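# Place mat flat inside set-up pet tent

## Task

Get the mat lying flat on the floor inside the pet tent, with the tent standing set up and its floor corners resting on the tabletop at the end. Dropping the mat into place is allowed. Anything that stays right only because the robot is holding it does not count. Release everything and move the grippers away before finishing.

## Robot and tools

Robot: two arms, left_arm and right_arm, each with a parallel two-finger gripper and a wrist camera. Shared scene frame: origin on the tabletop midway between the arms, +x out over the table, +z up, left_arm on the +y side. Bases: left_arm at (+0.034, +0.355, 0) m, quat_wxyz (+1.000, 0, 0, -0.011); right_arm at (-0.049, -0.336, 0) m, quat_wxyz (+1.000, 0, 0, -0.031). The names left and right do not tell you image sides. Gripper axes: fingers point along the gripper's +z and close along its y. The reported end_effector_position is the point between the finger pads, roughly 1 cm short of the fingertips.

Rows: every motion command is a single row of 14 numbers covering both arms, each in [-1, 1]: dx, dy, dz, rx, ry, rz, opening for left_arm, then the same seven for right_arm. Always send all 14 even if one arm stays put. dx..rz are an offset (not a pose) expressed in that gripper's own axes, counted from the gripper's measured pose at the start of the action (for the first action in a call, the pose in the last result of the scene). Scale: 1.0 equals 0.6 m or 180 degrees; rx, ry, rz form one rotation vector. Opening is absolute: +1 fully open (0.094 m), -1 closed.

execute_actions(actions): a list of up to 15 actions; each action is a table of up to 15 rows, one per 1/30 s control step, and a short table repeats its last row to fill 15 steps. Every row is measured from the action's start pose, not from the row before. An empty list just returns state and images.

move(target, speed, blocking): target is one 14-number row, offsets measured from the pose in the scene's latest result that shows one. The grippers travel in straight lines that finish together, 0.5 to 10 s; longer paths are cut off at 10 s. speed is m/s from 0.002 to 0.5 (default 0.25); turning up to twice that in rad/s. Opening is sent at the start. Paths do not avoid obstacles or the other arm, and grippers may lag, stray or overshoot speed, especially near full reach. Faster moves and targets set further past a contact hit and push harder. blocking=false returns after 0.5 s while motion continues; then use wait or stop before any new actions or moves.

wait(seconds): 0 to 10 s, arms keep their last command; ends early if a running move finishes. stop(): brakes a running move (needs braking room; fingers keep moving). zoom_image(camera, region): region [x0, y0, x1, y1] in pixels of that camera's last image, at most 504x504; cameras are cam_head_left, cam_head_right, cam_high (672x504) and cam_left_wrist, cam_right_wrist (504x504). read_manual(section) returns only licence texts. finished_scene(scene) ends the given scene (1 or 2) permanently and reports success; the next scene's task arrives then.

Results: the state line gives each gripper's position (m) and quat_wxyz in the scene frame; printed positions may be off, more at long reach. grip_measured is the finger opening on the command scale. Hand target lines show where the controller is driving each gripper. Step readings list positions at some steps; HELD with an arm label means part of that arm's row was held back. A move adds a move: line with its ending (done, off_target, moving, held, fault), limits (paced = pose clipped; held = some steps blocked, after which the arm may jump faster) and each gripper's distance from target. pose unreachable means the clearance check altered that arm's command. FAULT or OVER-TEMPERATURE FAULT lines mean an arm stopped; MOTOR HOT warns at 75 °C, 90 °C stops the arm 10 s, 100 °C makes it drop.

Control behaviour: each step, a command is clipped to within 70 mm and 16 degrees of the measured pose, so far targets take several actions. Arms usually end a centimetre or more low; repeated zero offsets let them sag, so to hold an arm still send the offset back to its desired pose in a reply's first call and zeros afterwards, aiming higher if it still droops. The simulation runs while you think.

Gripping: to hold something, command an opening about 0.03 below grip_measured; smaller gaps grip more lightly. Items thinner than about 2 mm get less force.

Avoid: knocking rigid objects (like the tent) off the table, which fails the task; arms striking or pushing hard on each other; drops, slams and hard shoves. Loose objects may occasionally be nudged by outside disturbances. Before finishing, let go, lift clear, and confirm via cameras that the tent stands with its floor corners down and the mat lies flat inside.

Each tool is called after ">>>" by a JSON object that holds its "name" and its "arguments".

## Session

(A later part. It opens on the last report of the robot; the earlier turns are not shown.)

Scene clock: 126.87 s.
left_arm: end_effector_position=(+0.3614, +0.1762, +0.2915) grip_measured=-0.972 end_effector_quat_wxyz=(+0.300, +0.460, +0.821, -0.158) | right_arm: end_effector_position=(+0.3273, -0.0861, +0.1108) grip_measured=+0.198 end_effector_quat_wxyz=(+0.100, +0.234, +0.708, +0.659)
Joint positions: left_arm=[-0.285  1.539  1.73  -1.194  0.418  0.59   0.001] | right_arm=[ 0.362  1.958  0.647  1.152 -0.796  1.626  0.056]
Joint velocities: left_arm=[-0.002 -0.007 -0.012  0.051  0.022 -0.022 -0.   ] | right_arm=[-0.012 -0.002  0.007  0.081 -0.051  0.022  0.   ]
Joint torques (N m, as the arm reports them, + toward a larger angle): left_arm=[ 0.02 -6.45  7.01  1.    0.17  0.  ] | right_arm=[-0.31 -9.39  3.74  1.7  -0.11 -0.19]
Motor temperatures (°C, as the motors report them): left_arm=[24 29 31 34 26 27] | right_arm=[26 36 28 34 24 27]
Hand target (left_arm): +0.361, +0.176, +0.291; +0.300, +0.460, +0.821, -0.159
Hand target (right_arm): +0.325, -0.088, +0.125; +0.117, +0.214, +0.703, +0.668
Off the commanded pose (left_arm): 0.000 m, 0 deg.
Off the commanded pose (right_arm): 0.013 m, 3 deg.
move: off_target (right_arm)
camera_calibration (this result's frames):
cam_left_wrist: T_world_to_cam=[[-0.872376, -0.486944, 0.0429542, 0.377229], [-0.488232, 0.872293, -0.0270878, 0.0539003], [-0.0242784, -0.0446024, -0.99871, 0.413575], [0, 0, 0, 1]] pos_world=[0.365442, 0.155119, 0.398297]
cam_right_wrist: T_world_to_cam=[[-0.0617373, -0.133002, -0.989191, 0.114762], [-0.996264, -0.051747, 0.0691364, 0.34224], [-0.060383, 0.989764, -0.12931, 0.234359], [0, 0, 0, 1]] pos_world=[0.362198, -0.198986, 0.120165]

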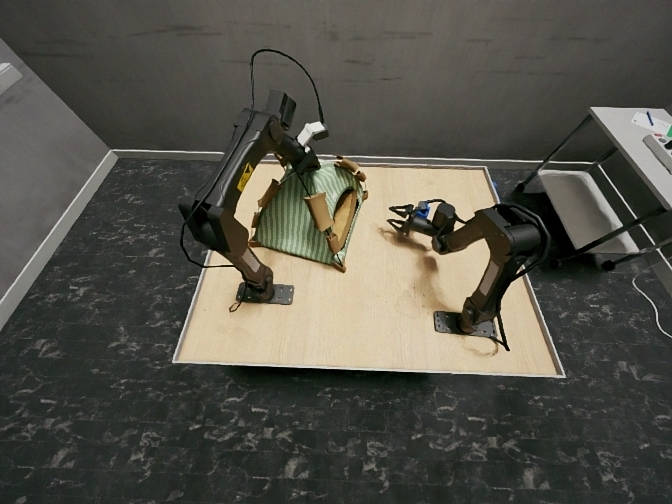

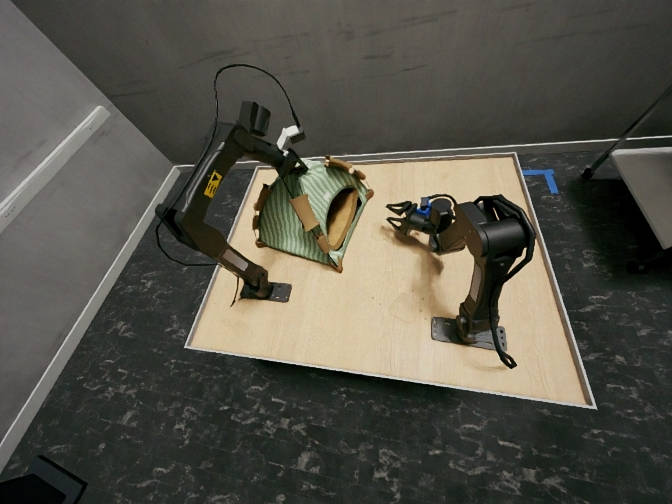

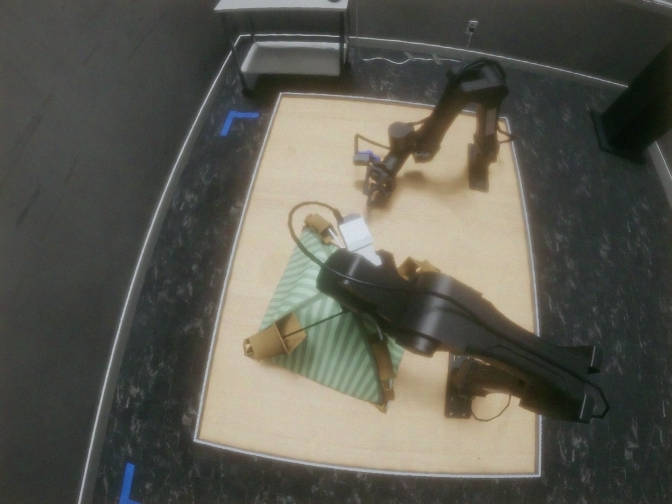

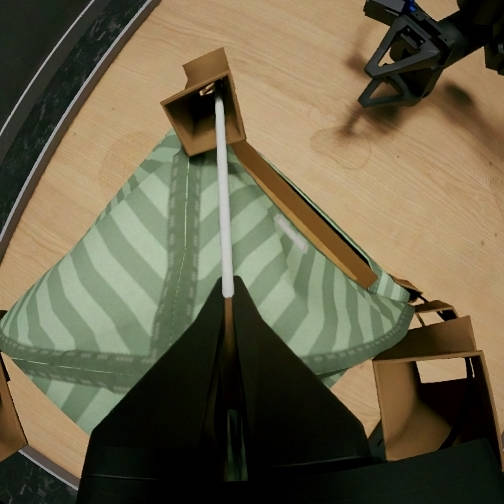

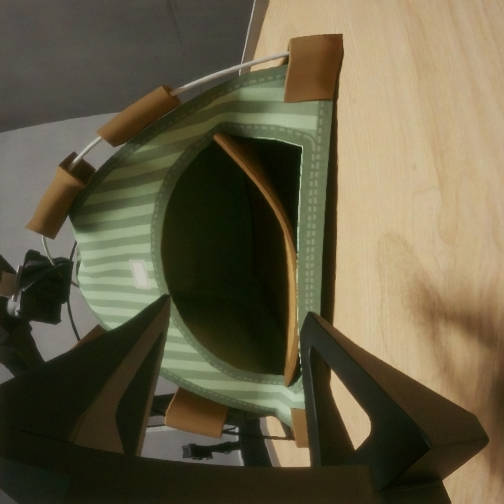

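>>> {"name": "move", "arguments": {"target": [0,0,0,0,0,0,-1, 0.06,0.02,0.355,0.12,0,-0.05,-1], "speed": 0.1}}

>>> {"name": "move", "arguments": {"target": [0,0,0,0,0,0,-1, 0,-0.11,0.07,0,0,0,-1], "speed": 0.06}}

>>> {"name": "move", "arguments": {"target": [0,0,0,0,0,0,-1, 0.02,0.03,0.1,0,0,0,-1], "speed": 0.05}}

>>> {"name": "move", "arguments": {"target": [0,0,0,0,0,0,-1, 0,0.12,-0.07,0,0,0,-1], "speed": 0.08}}

>>> {"name": "move", "arguments": {"target": [0,0,0,0,0,0,-1, -0.05,-0.15,-0.4,0,0,0,-1], "speed": 0.12}}

Scene clock: 129.93 s.
left_arm: end_effector_position=(+0.3614, +0.1762, +0.2915) grip_measured=-0.972 end_effector_quat_wxyz=(+0.300, +0.460, +0.821, -0.158) | right_arm: end_effector_position=(+0.3914, +0.1165, +0.0966) grip_measured=-0.990 end_effector_quat_wxyz=(+0.093, +0.203, +0.833, +0.506)
Joint positions: left_arm=[-0.285  1.539  1.73  -1.194  0.418  0.59   0.001] | right_arm=[ 0.749  2.295  1.648  0.109 -0.405  1.396  0.   ]
Joint velocities: left_arm=[ 0.007  0.002  0.002 -0.022 -0.022  0.007 -0.   ] | right_arm=[-0.022 -0.012  0.002 -0.007  0.081 -0.007  0.   ]
Joint torques (N m, as the arm reports them, + toward a larger angle): left_arm=[-0.02 -6.24  7.28  1.01  0.18 -0.01] | right_arm=[  0.22 -11.34   9.35   1.38  -0.02  -0.2 ]
Motor temperatures (°C, as the motors report them): left_arm=[24 29 31 34 26 27] | right_arm=[26 36 28 34 24 27]
Hand target (left_arm): +0.361, +0.176, +0.291; +0.300, +0.460, +0.821, -0.158
Hand target (right_arm): +0.395, +0.120, +0.104; +0.102, +0.194, +0.832, +0.509
Off the commanded pose (left_arm): 0.000 m, 0 deg.
Off the commanded pose (right_arm): 0.009 m, 2 deg.
move: done
camera_calibration (this result's frames):
cam_left_wrist: T_world_to_cam=[[-0.872376, -0.486944, 0.0429542, 0.377229], [-0.488232, 0.872293, -0.0270878, 0.0539003], [-0.0242784, -0.0446024, -0.99871, 0.413575], [0, 0, 0, 1]] pos_world=[0.365442, 0.155119, 0.398297]
cam_right_wrist: T_world_to_cam=[[-0.0967627, -0.503412, -0.858611, 0.175843], [-0.98281, -0.0879496, 0.162325, 0.407467], [-0.157231, 0.859559, -0.486248, 0.123389], [0, 0, 0, 1]] pos_world=[0.436878, 0.0182978, 0.144837]

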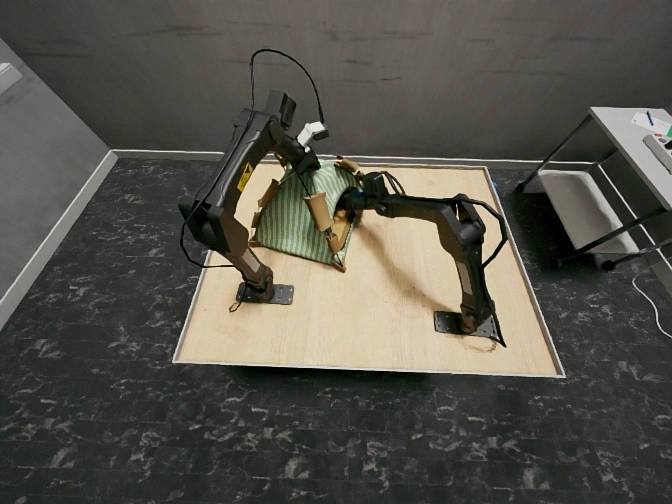

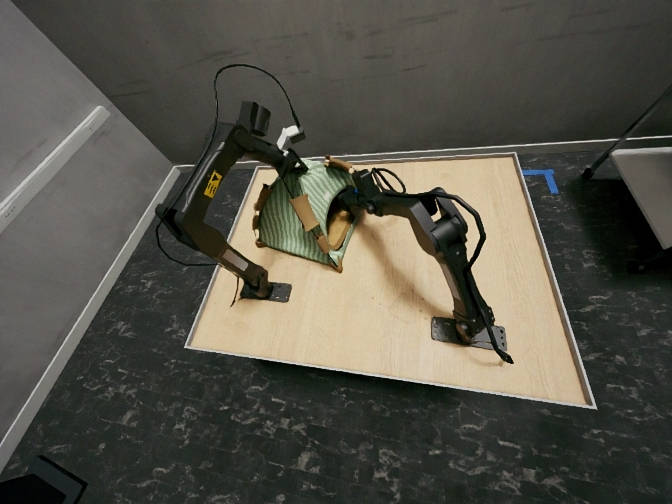

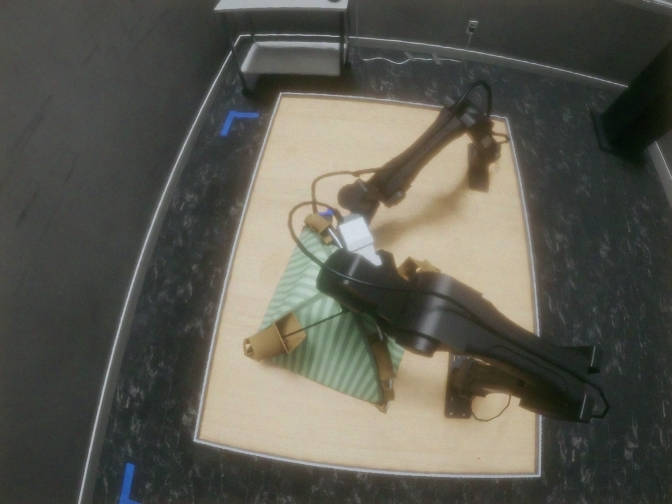

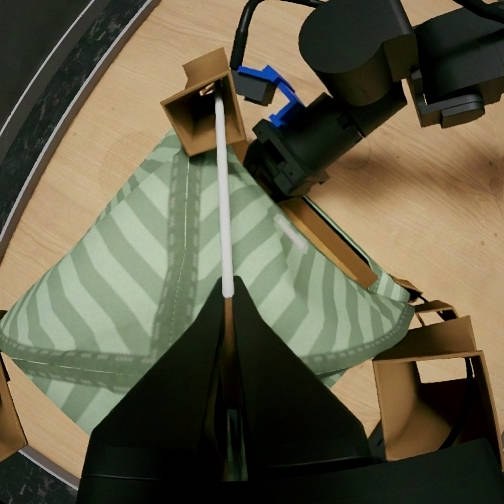

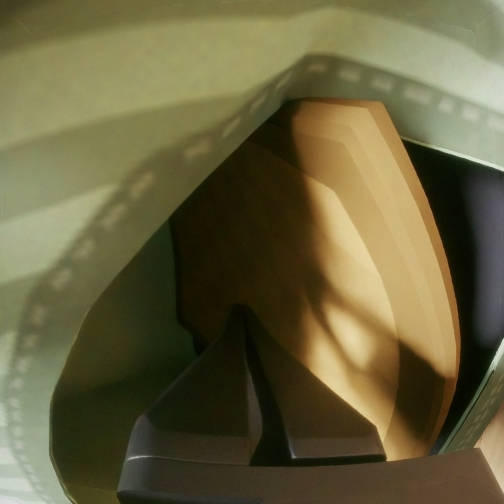

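Scene clock: 131.53 s.
left_arm: end_effector_position=(+0.3618, +0.1770, +0.2911) grip_measured=-0.972 end_effector_quat_wxyz=(+0.299, +0.459, +0.822, -0.156) | right_arm: end_effector_position=(+0.3960, +0.1206, +0.0348) grip_measured=-0.990 end_effector_quat_wxyz=(+0.099, +0.200, +0.828, +0.514)
Joint positions: left_arm=[-0.285  1.539  1.73  -1.194  0.412  0.59   0.001] | right_arm=[ 0.75   2.433  1.601  0.32  -0.404  1.399  0.   ]
Joint velocities: left_arm=[-0.022 -0.002  0.002  0.095 -0.037  0.022 -0.001] | right_arm=[ 0.002  0.012  0.007 -0.007 -0.037 -0.007  0.   ]
Joint torques (N m, as the arm reports them, + toward a larger angle): left_arm=[ 0.13 -6.4   7.08  1.03  0.27  0.02] | right_arm=[  0.89 -10.56   5.6    1.61   0.01   0.04]
Motor temperatures (°C, as the motors report them): left_arm=[24 29 31 34 26 27] | right_arm=[26 36 28 34 24 27]
Hand target (left_arm): +0.361, +0.176, +0.291; +0.300, +0.460, +0.821, -0.159
Hand target (right_arm): +0.389, +0.122, +0.019; +0.093, +0.203, +0.833, +0.506
Off the commanded pose (left_arm): 0.001 m, 0 deg.
Off the commanded pose (right_arm): 0.017 m, 1 deg.
move: off_target (right_arm)
camera_calibration (this result's frames):
cam_left_wrist: T_world_to_cam=[[-0.870931, -0.489819, 0.0394375, 0.379085], [-0.49088, 0.870902, -0.023797, 0.0536609], [-0.02269, -0.0400846, -0.998939, 0.411969], [0, 0, 0, 1]] pos_world=[0.365846, 0.155463, 0.397859]
cam_right_wrist: T_world_to_cam=[[-0.0826353, -0.489, -0.868361, 0.118307], [-0.985659, -0.0885388, 0.143657, 0.424313], [-0.147132, 0.867779, -0.474671, 0.0851185], [0, 0, 0, 1]] pos_world=[0.440528, 0.0215562, 0.0821808]

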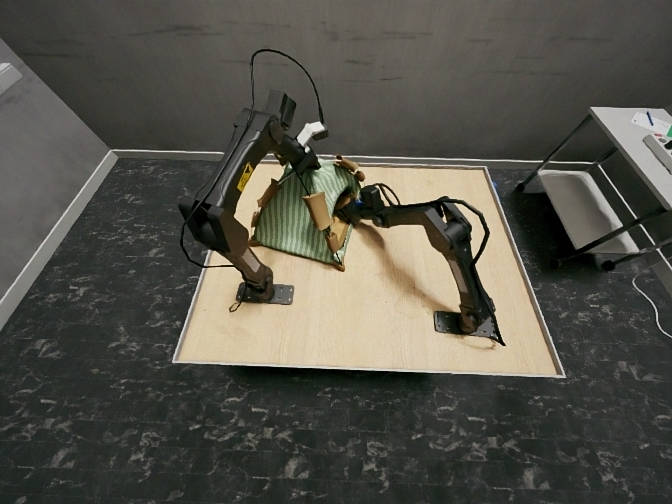

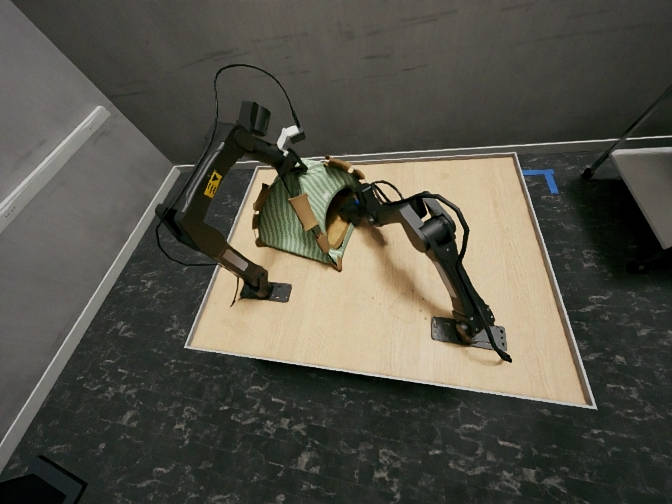

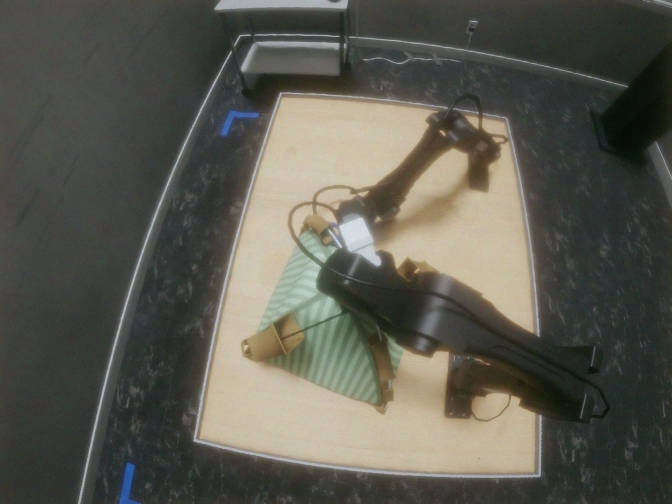

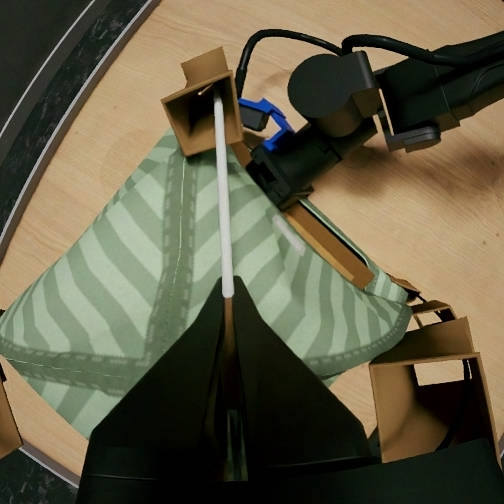

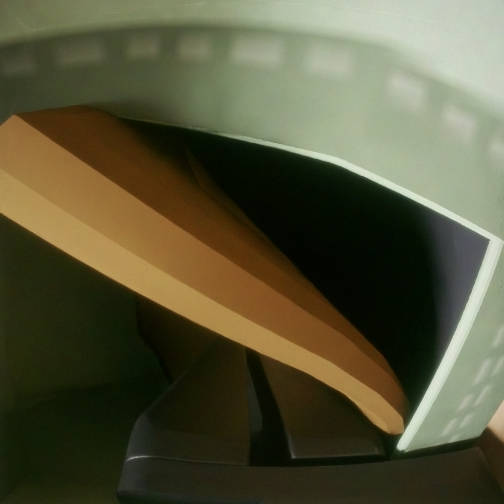

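Scene clock: 133.10 s.
left_arm: end_effector_position=(+0.3644, +0.1813, +0.2895) grip_measured=-0.972 end_effector_quat_wxyz=(+0.298, +0.457, +0.826, -0.142) | right_arm: end_effector_position=(+0.4252, +0.1689, +0.0390) grip_measured=-0.990 end_effector_quat_wxyz=(+0.121, +0.204, +0.818, +0.523)
Joint positions: left_arm=[-0.285  1.539  1.73  -1.193  0.382  0.59   0.001] | right_arm=[ 0.795  2.612  1.938  0.211 -0.331  1.427  0.   ]
Joint velocities: left_arm=[ 0.007  0.002 -0.007 -0.022  0.051  0.037  0.   ] | right_arm=[-0.017  0.012  0.017 -0.095  0.022 -0.081  0.   ]
Joint torques (N m, as the arm reports them, + toward a larger angle): left_arm=[ 0.03 -6.4   7.23  1.    0.42 -0.02] | right_arm=[  1.81 -11.3    8.71   1.32  -0.2    0.1 ]
Motor temperatures (°C, as the motors report them): left_arm=[24 29 31 34 26 27] | right_arm=[26 36 28 34 24 27]
Hand target (left_arm): +0.362, +0.177, +0.291; +0.299, +0.459, +0.822, -0.155
Hand target (right_arm): +0.411, +0.180, +0.024; +0.099, +0.200, +0.827, +0.515
Off the commanded pose (left_arm): 0.005 m, 2 deg.
Off the commanded pose (right_arm): 0.024 m, 3 deg.
move: off_target (right_arm)
camera_calibration (this result's frames):
cam_left_wrist: T_world_to_cam=[[-0.863203, -0.504432, 0.0207194, 0.38878], [-0.504655, 0.863292, -0.00713646, 0.0527294], [-0.014287, -0.0166164, -0.99976, 0.403442], [0, 0, 0, 1]] pos_world=[0.36797, 0.157296, 0.395667]
cam_right_wrist: T_world_to_cam=[[-0.0654056, -0.472242, -0.879039, 0.138213], [-0.992635, -0.0592251, 0.105675, 0.45624], [-0.101965, 0.879477, -0.464891, 0.0279345], [0, 0, 0, 1]] pos_world=[0.464768, 0.0677234, 0.0862682]

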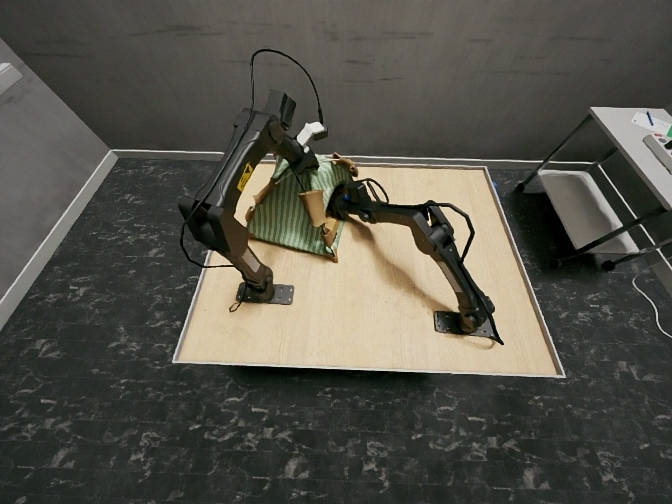

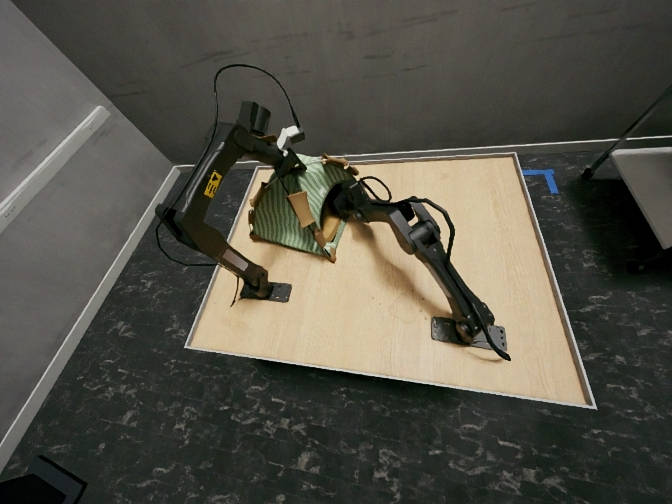

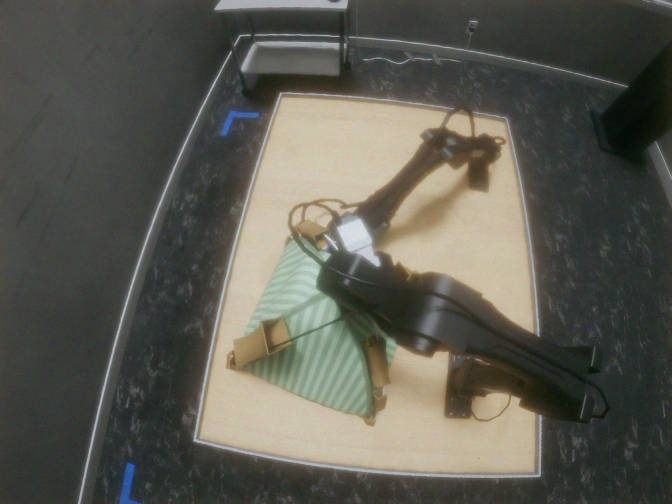

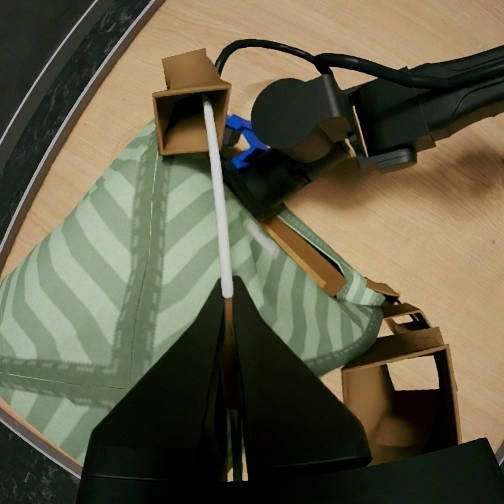

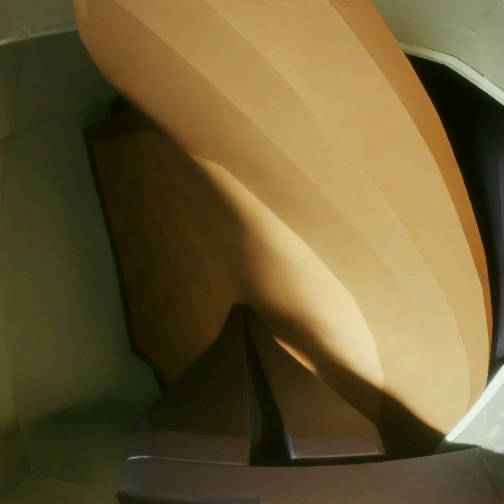

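Scene clock: 134.67 s.
left_arm: end_effector_position=(+0.3683, +0.1844, +0.2893) grip_measured=-0.972 end_effector_quat_wxyz=(+0.302, +0.455, +0.828, -0.129) | right_arm: end_effector_position=(+0.4187, +0.1612, +0.0866) grip_measured=-0.990 end_effector_quat_wxyz=(+0.108, +0.213, +0.830, +0.504)
Joint positions: left_arm=[-0.285  1.539  1.73  -1.184  0.357  0.59   0.001] | right_arm=[ 0.793  2.498  1.968  0.011 -0.332  1.427  0.   ]
Joint velocities: left_arm=[ 0.002 -0.012 -0.002  0.007 -0.007 -0.022  0.   ] | right_arm=[-0.002 -0.012 -0.007  0.022 -0.081 -0.095  0.   ]
Joint torques (N m, as the arm reports them, + toward a larger angle): left_arm=[ 0.   -6.46  7.08  0.94  0.41 -0.01] | right_arm=[ -0.33 -15.74   9.36   1.44  -0.11  -0.05]
Motor temperatures (°C, as the motors report them): left_arm=[24 29 31 34 26 27] | right_arm=[26 37 28 34 24 27]
Hand target (left_arm): +0.364, +0.181, +0.290; +0.299, +0.457, +0.826, -0.142
Hand target (right_arm): +0.423, +0.162, +0.122; +0.121, +0.204, +0.818, +0.523
Off the commanded pose (left_arm): 0.005 m, 2 deg.
Off the commanded pose (right_arm): 0.036 m, 3 deg.
move: off_target (right_arm)
camera_calibration (this result's frames):
cam_left_wrist: T_world_to_cam=[[-0.856485, -0.516171, -0.000921382, 0.399593], [-0.516171, 0.856486, -0.000121739, 0.055429], [0.000851989, 0.000371323, -1, 0.394741], [0, 0, 0, 1]] pos_world=[0.37052, 0.158638, 0.395116]
cam_right_wrist: T_world_to_cam=[[-0.102117, -0.503858, -0.857729, 0.194629], [-0.987418, -0.053309, 0.148873, 0.437403], [-0.120736, 0.86214, -0.492075, 0.0691769], [0, 0, 0, 1]] pos_world=[0.460127, 0.0617428, 0.135862]

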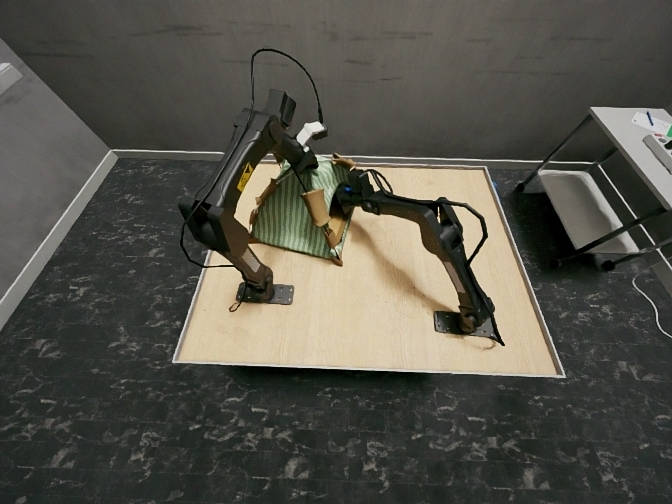

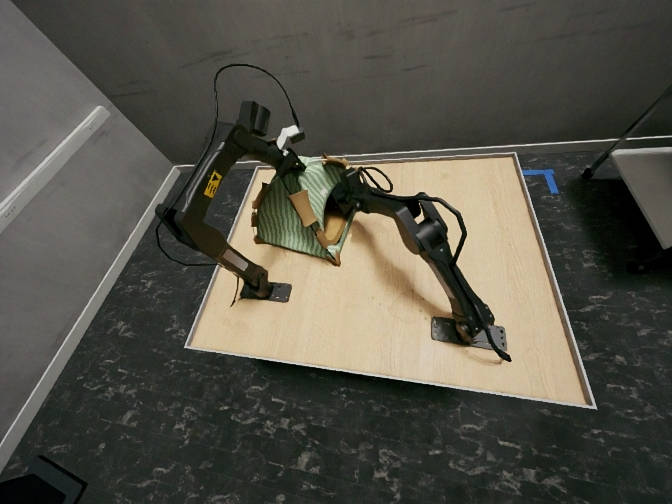

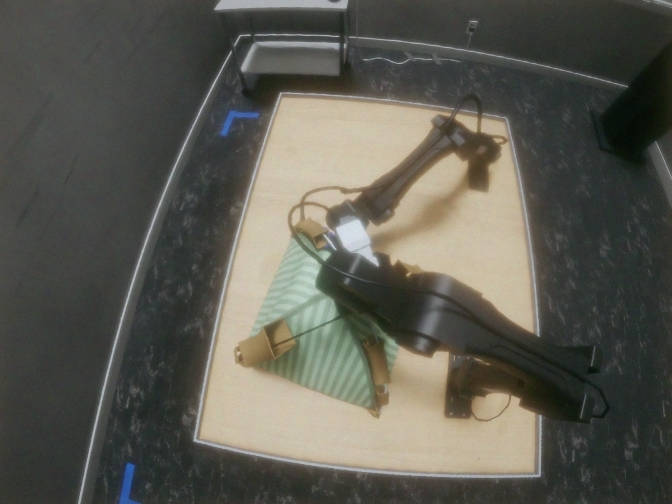

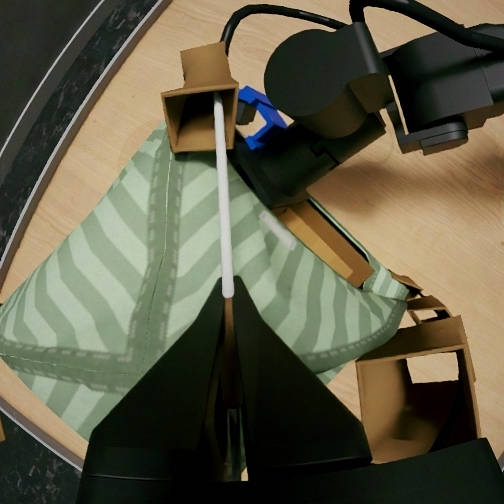

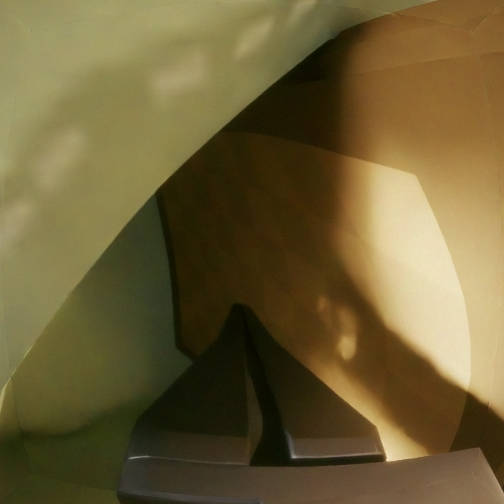

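Scene clock: 137.27 s.
left_arm: end_effector_position=(+0.3695, +0.1848, +0.2897) grip_measured=-0.972 end_effector_quat_wxyz=(+0.304, +0.455, +0.828, -0.127) | right_arm: end_effector_position=(+0.3323, -0.0765, +0.1115) grip_measured=-0.990 end_effector_quat_wxyz=(+0.104, +0.223, +0.832, +0.496)
Joint positions: left_arm=[-0.285  1.539  1.73  -1.179  0.353  0.59   0.001] | right_arm=[ 0.431  1.747  0.927  0.177 -0.626  1.213  0.   ]
Joint velocities: left_arm=[ 0.002 -0.002  0.012  0.007 -0.007  0.037 -0.001] | right_arm=[ 0.002 -0.007  0.012 -0.037 -0.022 -0.037  0.001]
Joint torques (N m, as the arm reports them, + toward a larger angle): left_arm=[-0.01 -6.4   7.2   0.99  0.23  0.  ] | right_arm=[-0.24 -9.39  5.95  1.25 -0.26 -0.18]
Motor temperatures (°C, as the motors report them): left_arm=[24 29 31 34 26 27] | right_arm=[26 38 28 35 24 27]
Hand target (left_arm): +0.368, +0.184, +0.289; +0.302, +0.455, +0.828, -0.129
Hand target (right_arm): +0.329, -0.078, +0.122; +0.111, +0.212, +0.831, +0.502
Off the commanded pose (left_arm): 0.001 m, 0 deg.
Off the commanded pose (right_arm): 0.008 m, 2 deg.
move: done
camera_calibration (this result's frames):
cam_left_wrist: T_world_to_cam=[[-0.855272, -0.518134, -0.00682869, 0.402491], [-0.518136, 0.855297, -0.00153826, 0.0571699], [0.00663758, 0.00222256, -0.999976, 0.392681], [0, 0, 0, 1]] pos_world=[0.371254, 0.158774, 0.395508]
cam_right_wrist: T_world_to_cam=[[-0.126732, -0.511738, -0.849743, 0.0940547], [-0.98462, -0.0389618, 0.170312, 0.333496], [-0.120263, 0.858258, -0.49893, 0.276195], [0, 0, 0, 1]] pos_world=[0.373502, -0.175922, 0.160926]

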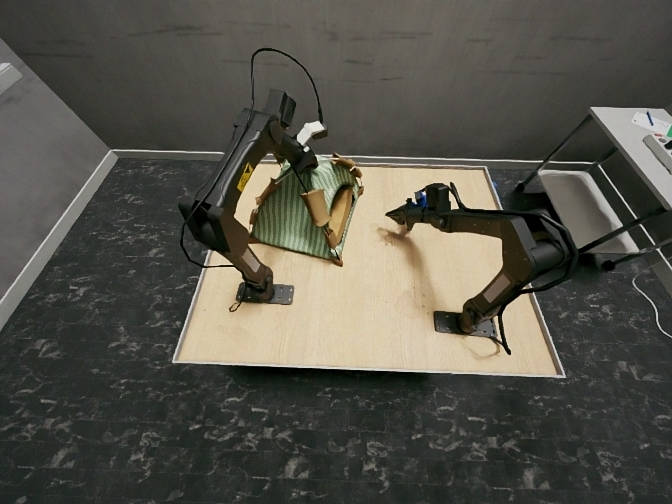

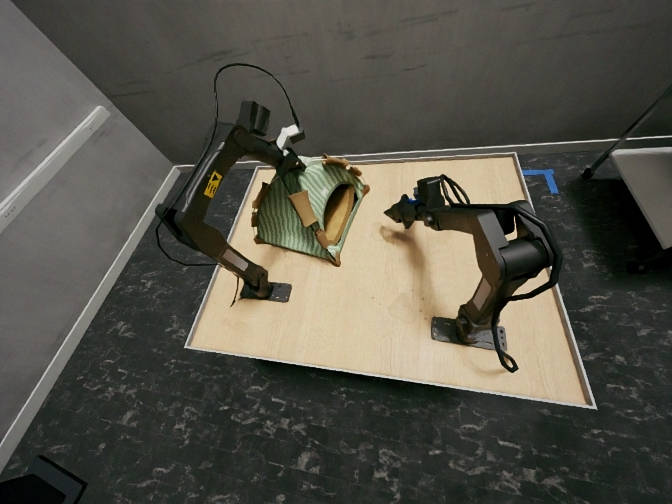

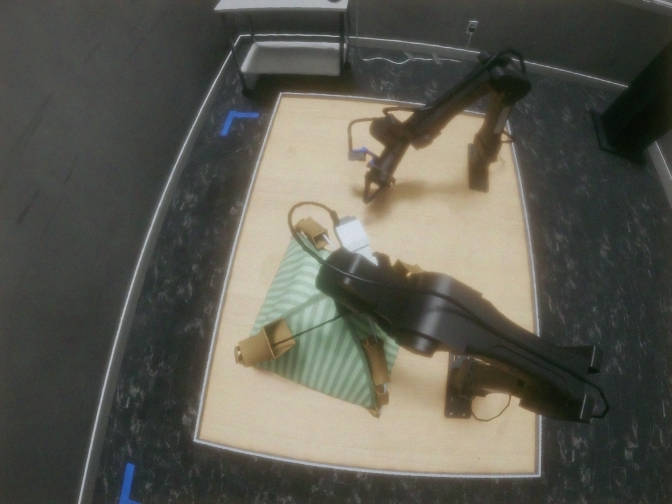

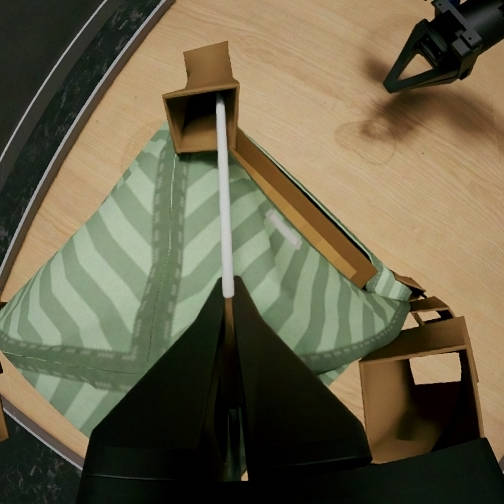

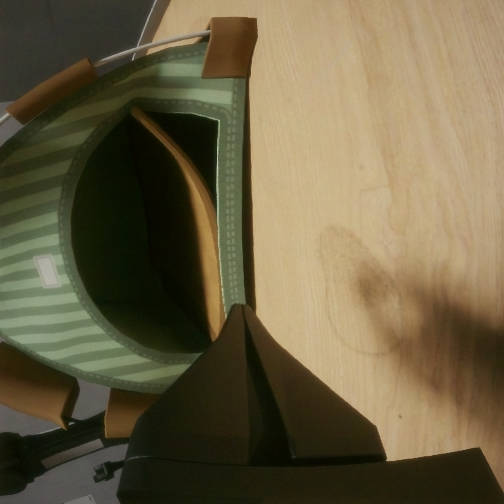

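>>> {"name": "execute_actions", "arguments": {"actions": []}}

Scene clock: 137.63 s.
left_arm: end_effector_position=(+0.3695, +0.1848, +0.2897) grip_measured=-0.972 end_effector_quat_wxyz=(+0.304, +0.455, +0.828, -0.127) | right_arm: end_effector_position=(+0.3319, -0.0763, +0.1114) grip_measured=-0.990 end_effector_quat_wxyz=(+0.103, +0.223, +0.833, +0.496)
Joint positions: left_arm=[-0.285  1.539  1.73  -1.179  0.353  0.59   0.001] | right_arm=[ 0.431  1.747  0.927  0.176 -0.628  1.212  0.   ]
Joint velocities: left_arm=[-0.017 -0.022 -0.017 -0.022 -0.007 -0.037 -0.   ] | right_arm=[ 0.002 -0.002 -0.012  0.007 -0.125  0.007 -0.001]
Joint torques (N m, as the arm reports them, + toward a larger angle): left_arm=[ 0.02 -6.37  7.16  1.01  0.18 -0.02] | right_arm=[-0.27 -9.38  5.95  1.25 -0.25 -0.18]
Motor temperatures (°C, as the motors report them): left_arm=[24 29 31 34 26 27] | right_arm=[26 38 28 35 24 27]
Hand target (left_arm): +0.368, +0.184, +0.289; +0.302, +0.455, +0.828, -0.129
Hand target (right_arm): +0.329, -0.078, +0.122; +0.111, +0.212, +0.831, +0.502
Off the commanded pose (left_arm): 0.001 m, 0 deg.
Off the commanded pose (right_arm): 0.008 m, 2 deg.
camera_calibration (this result's frames):
cam_left_wrist: T_world_to_cam=[[-0.855272, -0.518134, -0.00682869, 0.402491], [-0.518136, 0.855297, -0.00153826, 0.0571699], [0.00663758, 0.00222256, -0.999976, 0.392681], [0, 0, 0, 1]] pos_world=[0.371254, 0.158774, 0.395508]
cam_right_wrist: T_world_to_cam=[[-0.125817, -0.511977, -0.849735, 0.0936927], [-0.98448, -0.0412036, 0.170594, 0.332886], [-0.122352, 0.85801, -0.498847, 0.27665], [0, 0, 0, 1]] pos_world=[0.373356, -0.175684, 0.160832]

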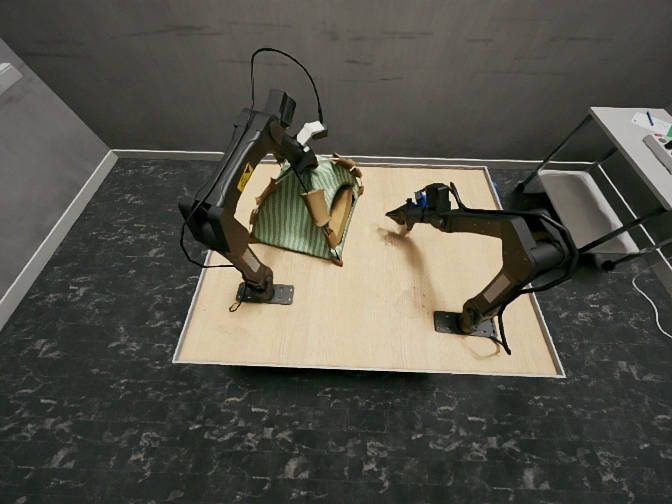

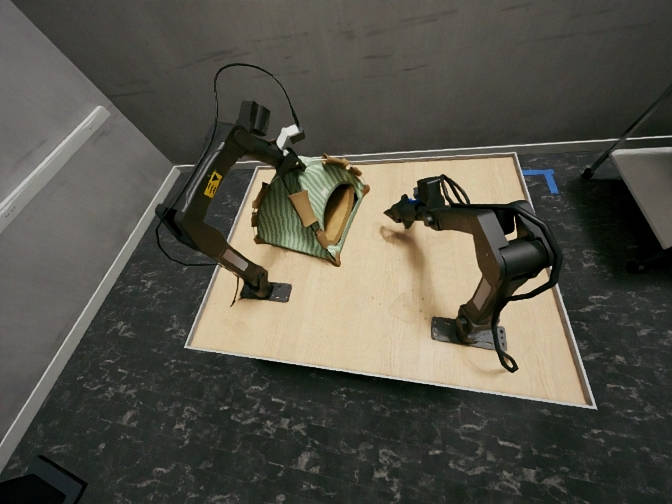

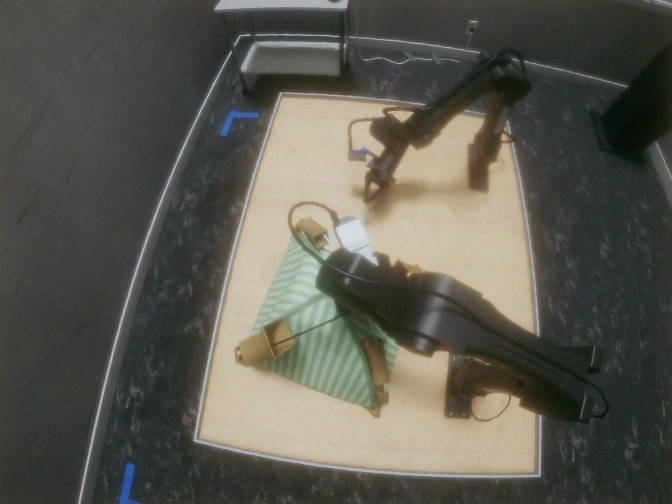

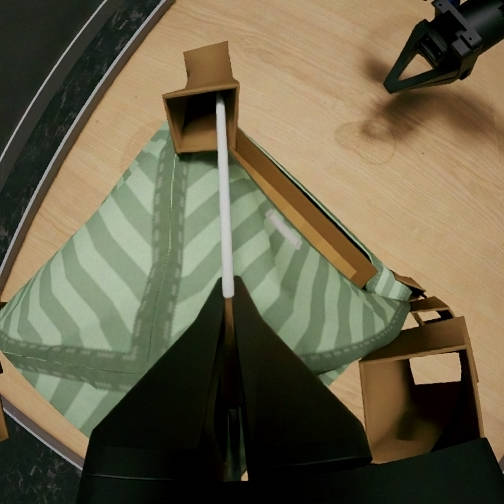

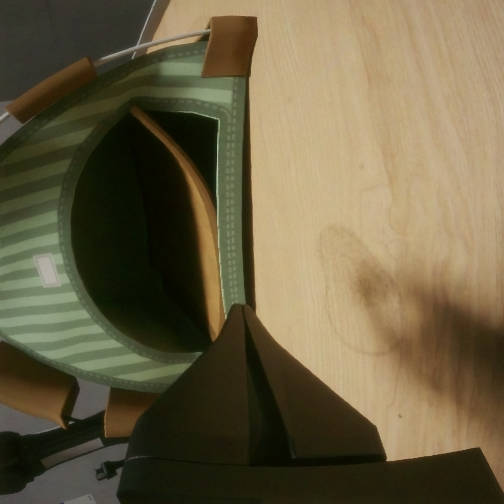

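>>> {"name": "move", "arguments": {"target": [0,0,0,0,0,0,-1, 0,0,0,0,0,-0.5,-1]}}

Scene clock: 141.50 s.
left_arm: end_effector_position=(+0.3705, +0.1852, +0.2899) grip_measured=-0.972 end_effector_quat_wxyz=(+0.305, +0.454, +0.828, -0.124) | right_arm: end_effector_position=(+0.3324, -0.0768, +0.1111) grip_measured=-0.990 end_effector_quat_wxyz=(+0.423, -0.427, +0.750, +0.279)
Joint positions: left_arm=[-0.285  1.539  1.73  -1.176  0.349  0.59   0.001] | right_arm=[ 0.431  1.747  0.927  0.176 -0.624 -0.348  0.   ]
Joint velocities: left_arm=[ 0.007  0.002  0.002 -0.051  0.037  0.051 -0.001] | right_arm=[-0.007 -0.002 -0.002  0.007 -0.051 -0.081 -0.001]
Joint torques (N m, as the arm reports them, + toward a larger angle): left_arm=[-0.01 -6.4   7.24  1.03  0.2  -0.02] | right_arm=[ 0.03 -7.02  6.41  1.35 -0.22 -0.13]
Motor temperatures (°C, as the motors report them): left_arm=[24 29 31 34 26 27] | right_arm=[26 37 28 34 24 27]
Hand target (left_arm): +0.370, +0.185, +0.290; +0.304, +0.455, +0.828, -0.127
Hand target (right_arm): +0.332, -0.076, +0.111; +0.424, -0.431, +0.746, +0.278
Off the commanded pose (left_arm): 0.001 m, 0 deg.
Off the commanded pose (right_arm): 0.001 m, 1 deg.
move: done
camera_calibration (this result's frames):
cam_left_wrist: T_world_to_cam=[[-0.85403, -0.520092, -0.0117221, 0.404884], [-0.520109, 0.854098, -0.00182497, 0.0583636], [0.0109609, 0.00453817, -0.99993, 0.390865], [0, 0, 0, 1]] pos_world=[0.371854, 0.158955, 0.39569]
cam_right_wrist: T_world_to_cam=[[0.895258, -0.431113, 0.112492, -0.346824], [-0.321241, -0.799522, -0.507512, 0.130029], [0.308735, 0.418217, -0.85427, 0.139346], [0, 0, 0, 1]] pos_world=[0.309247, -0.103836, 0.224045]

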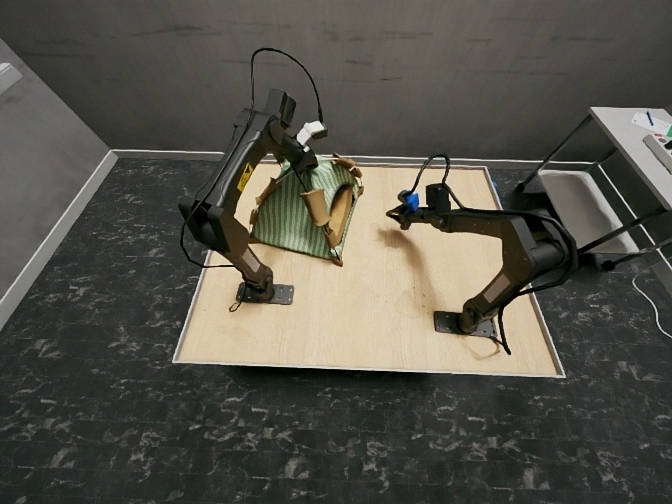

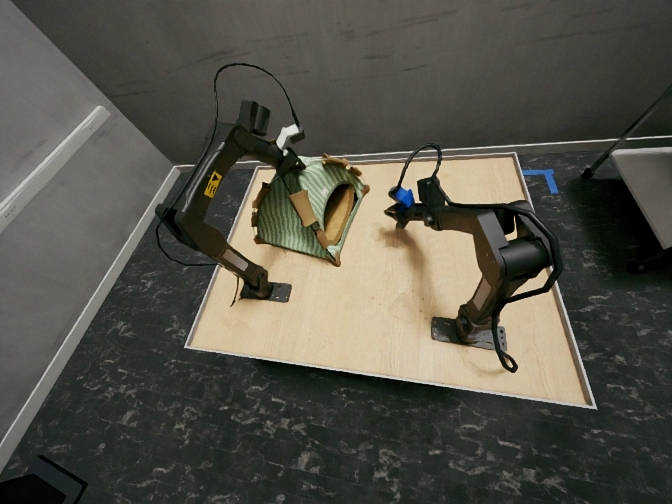

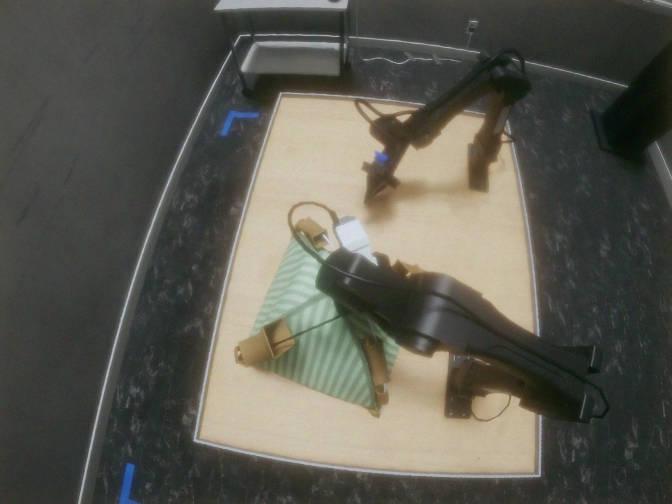

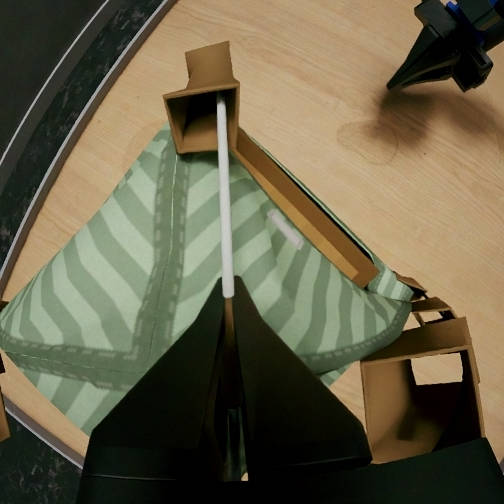

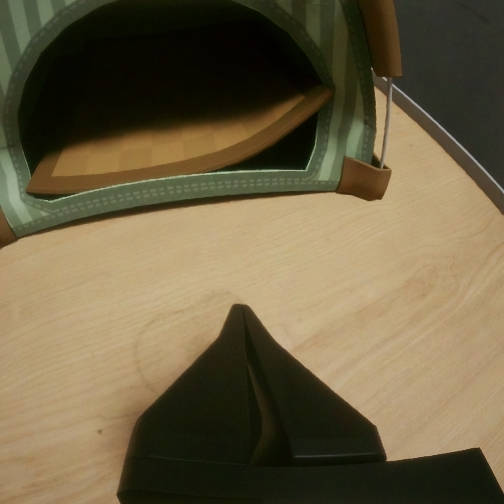

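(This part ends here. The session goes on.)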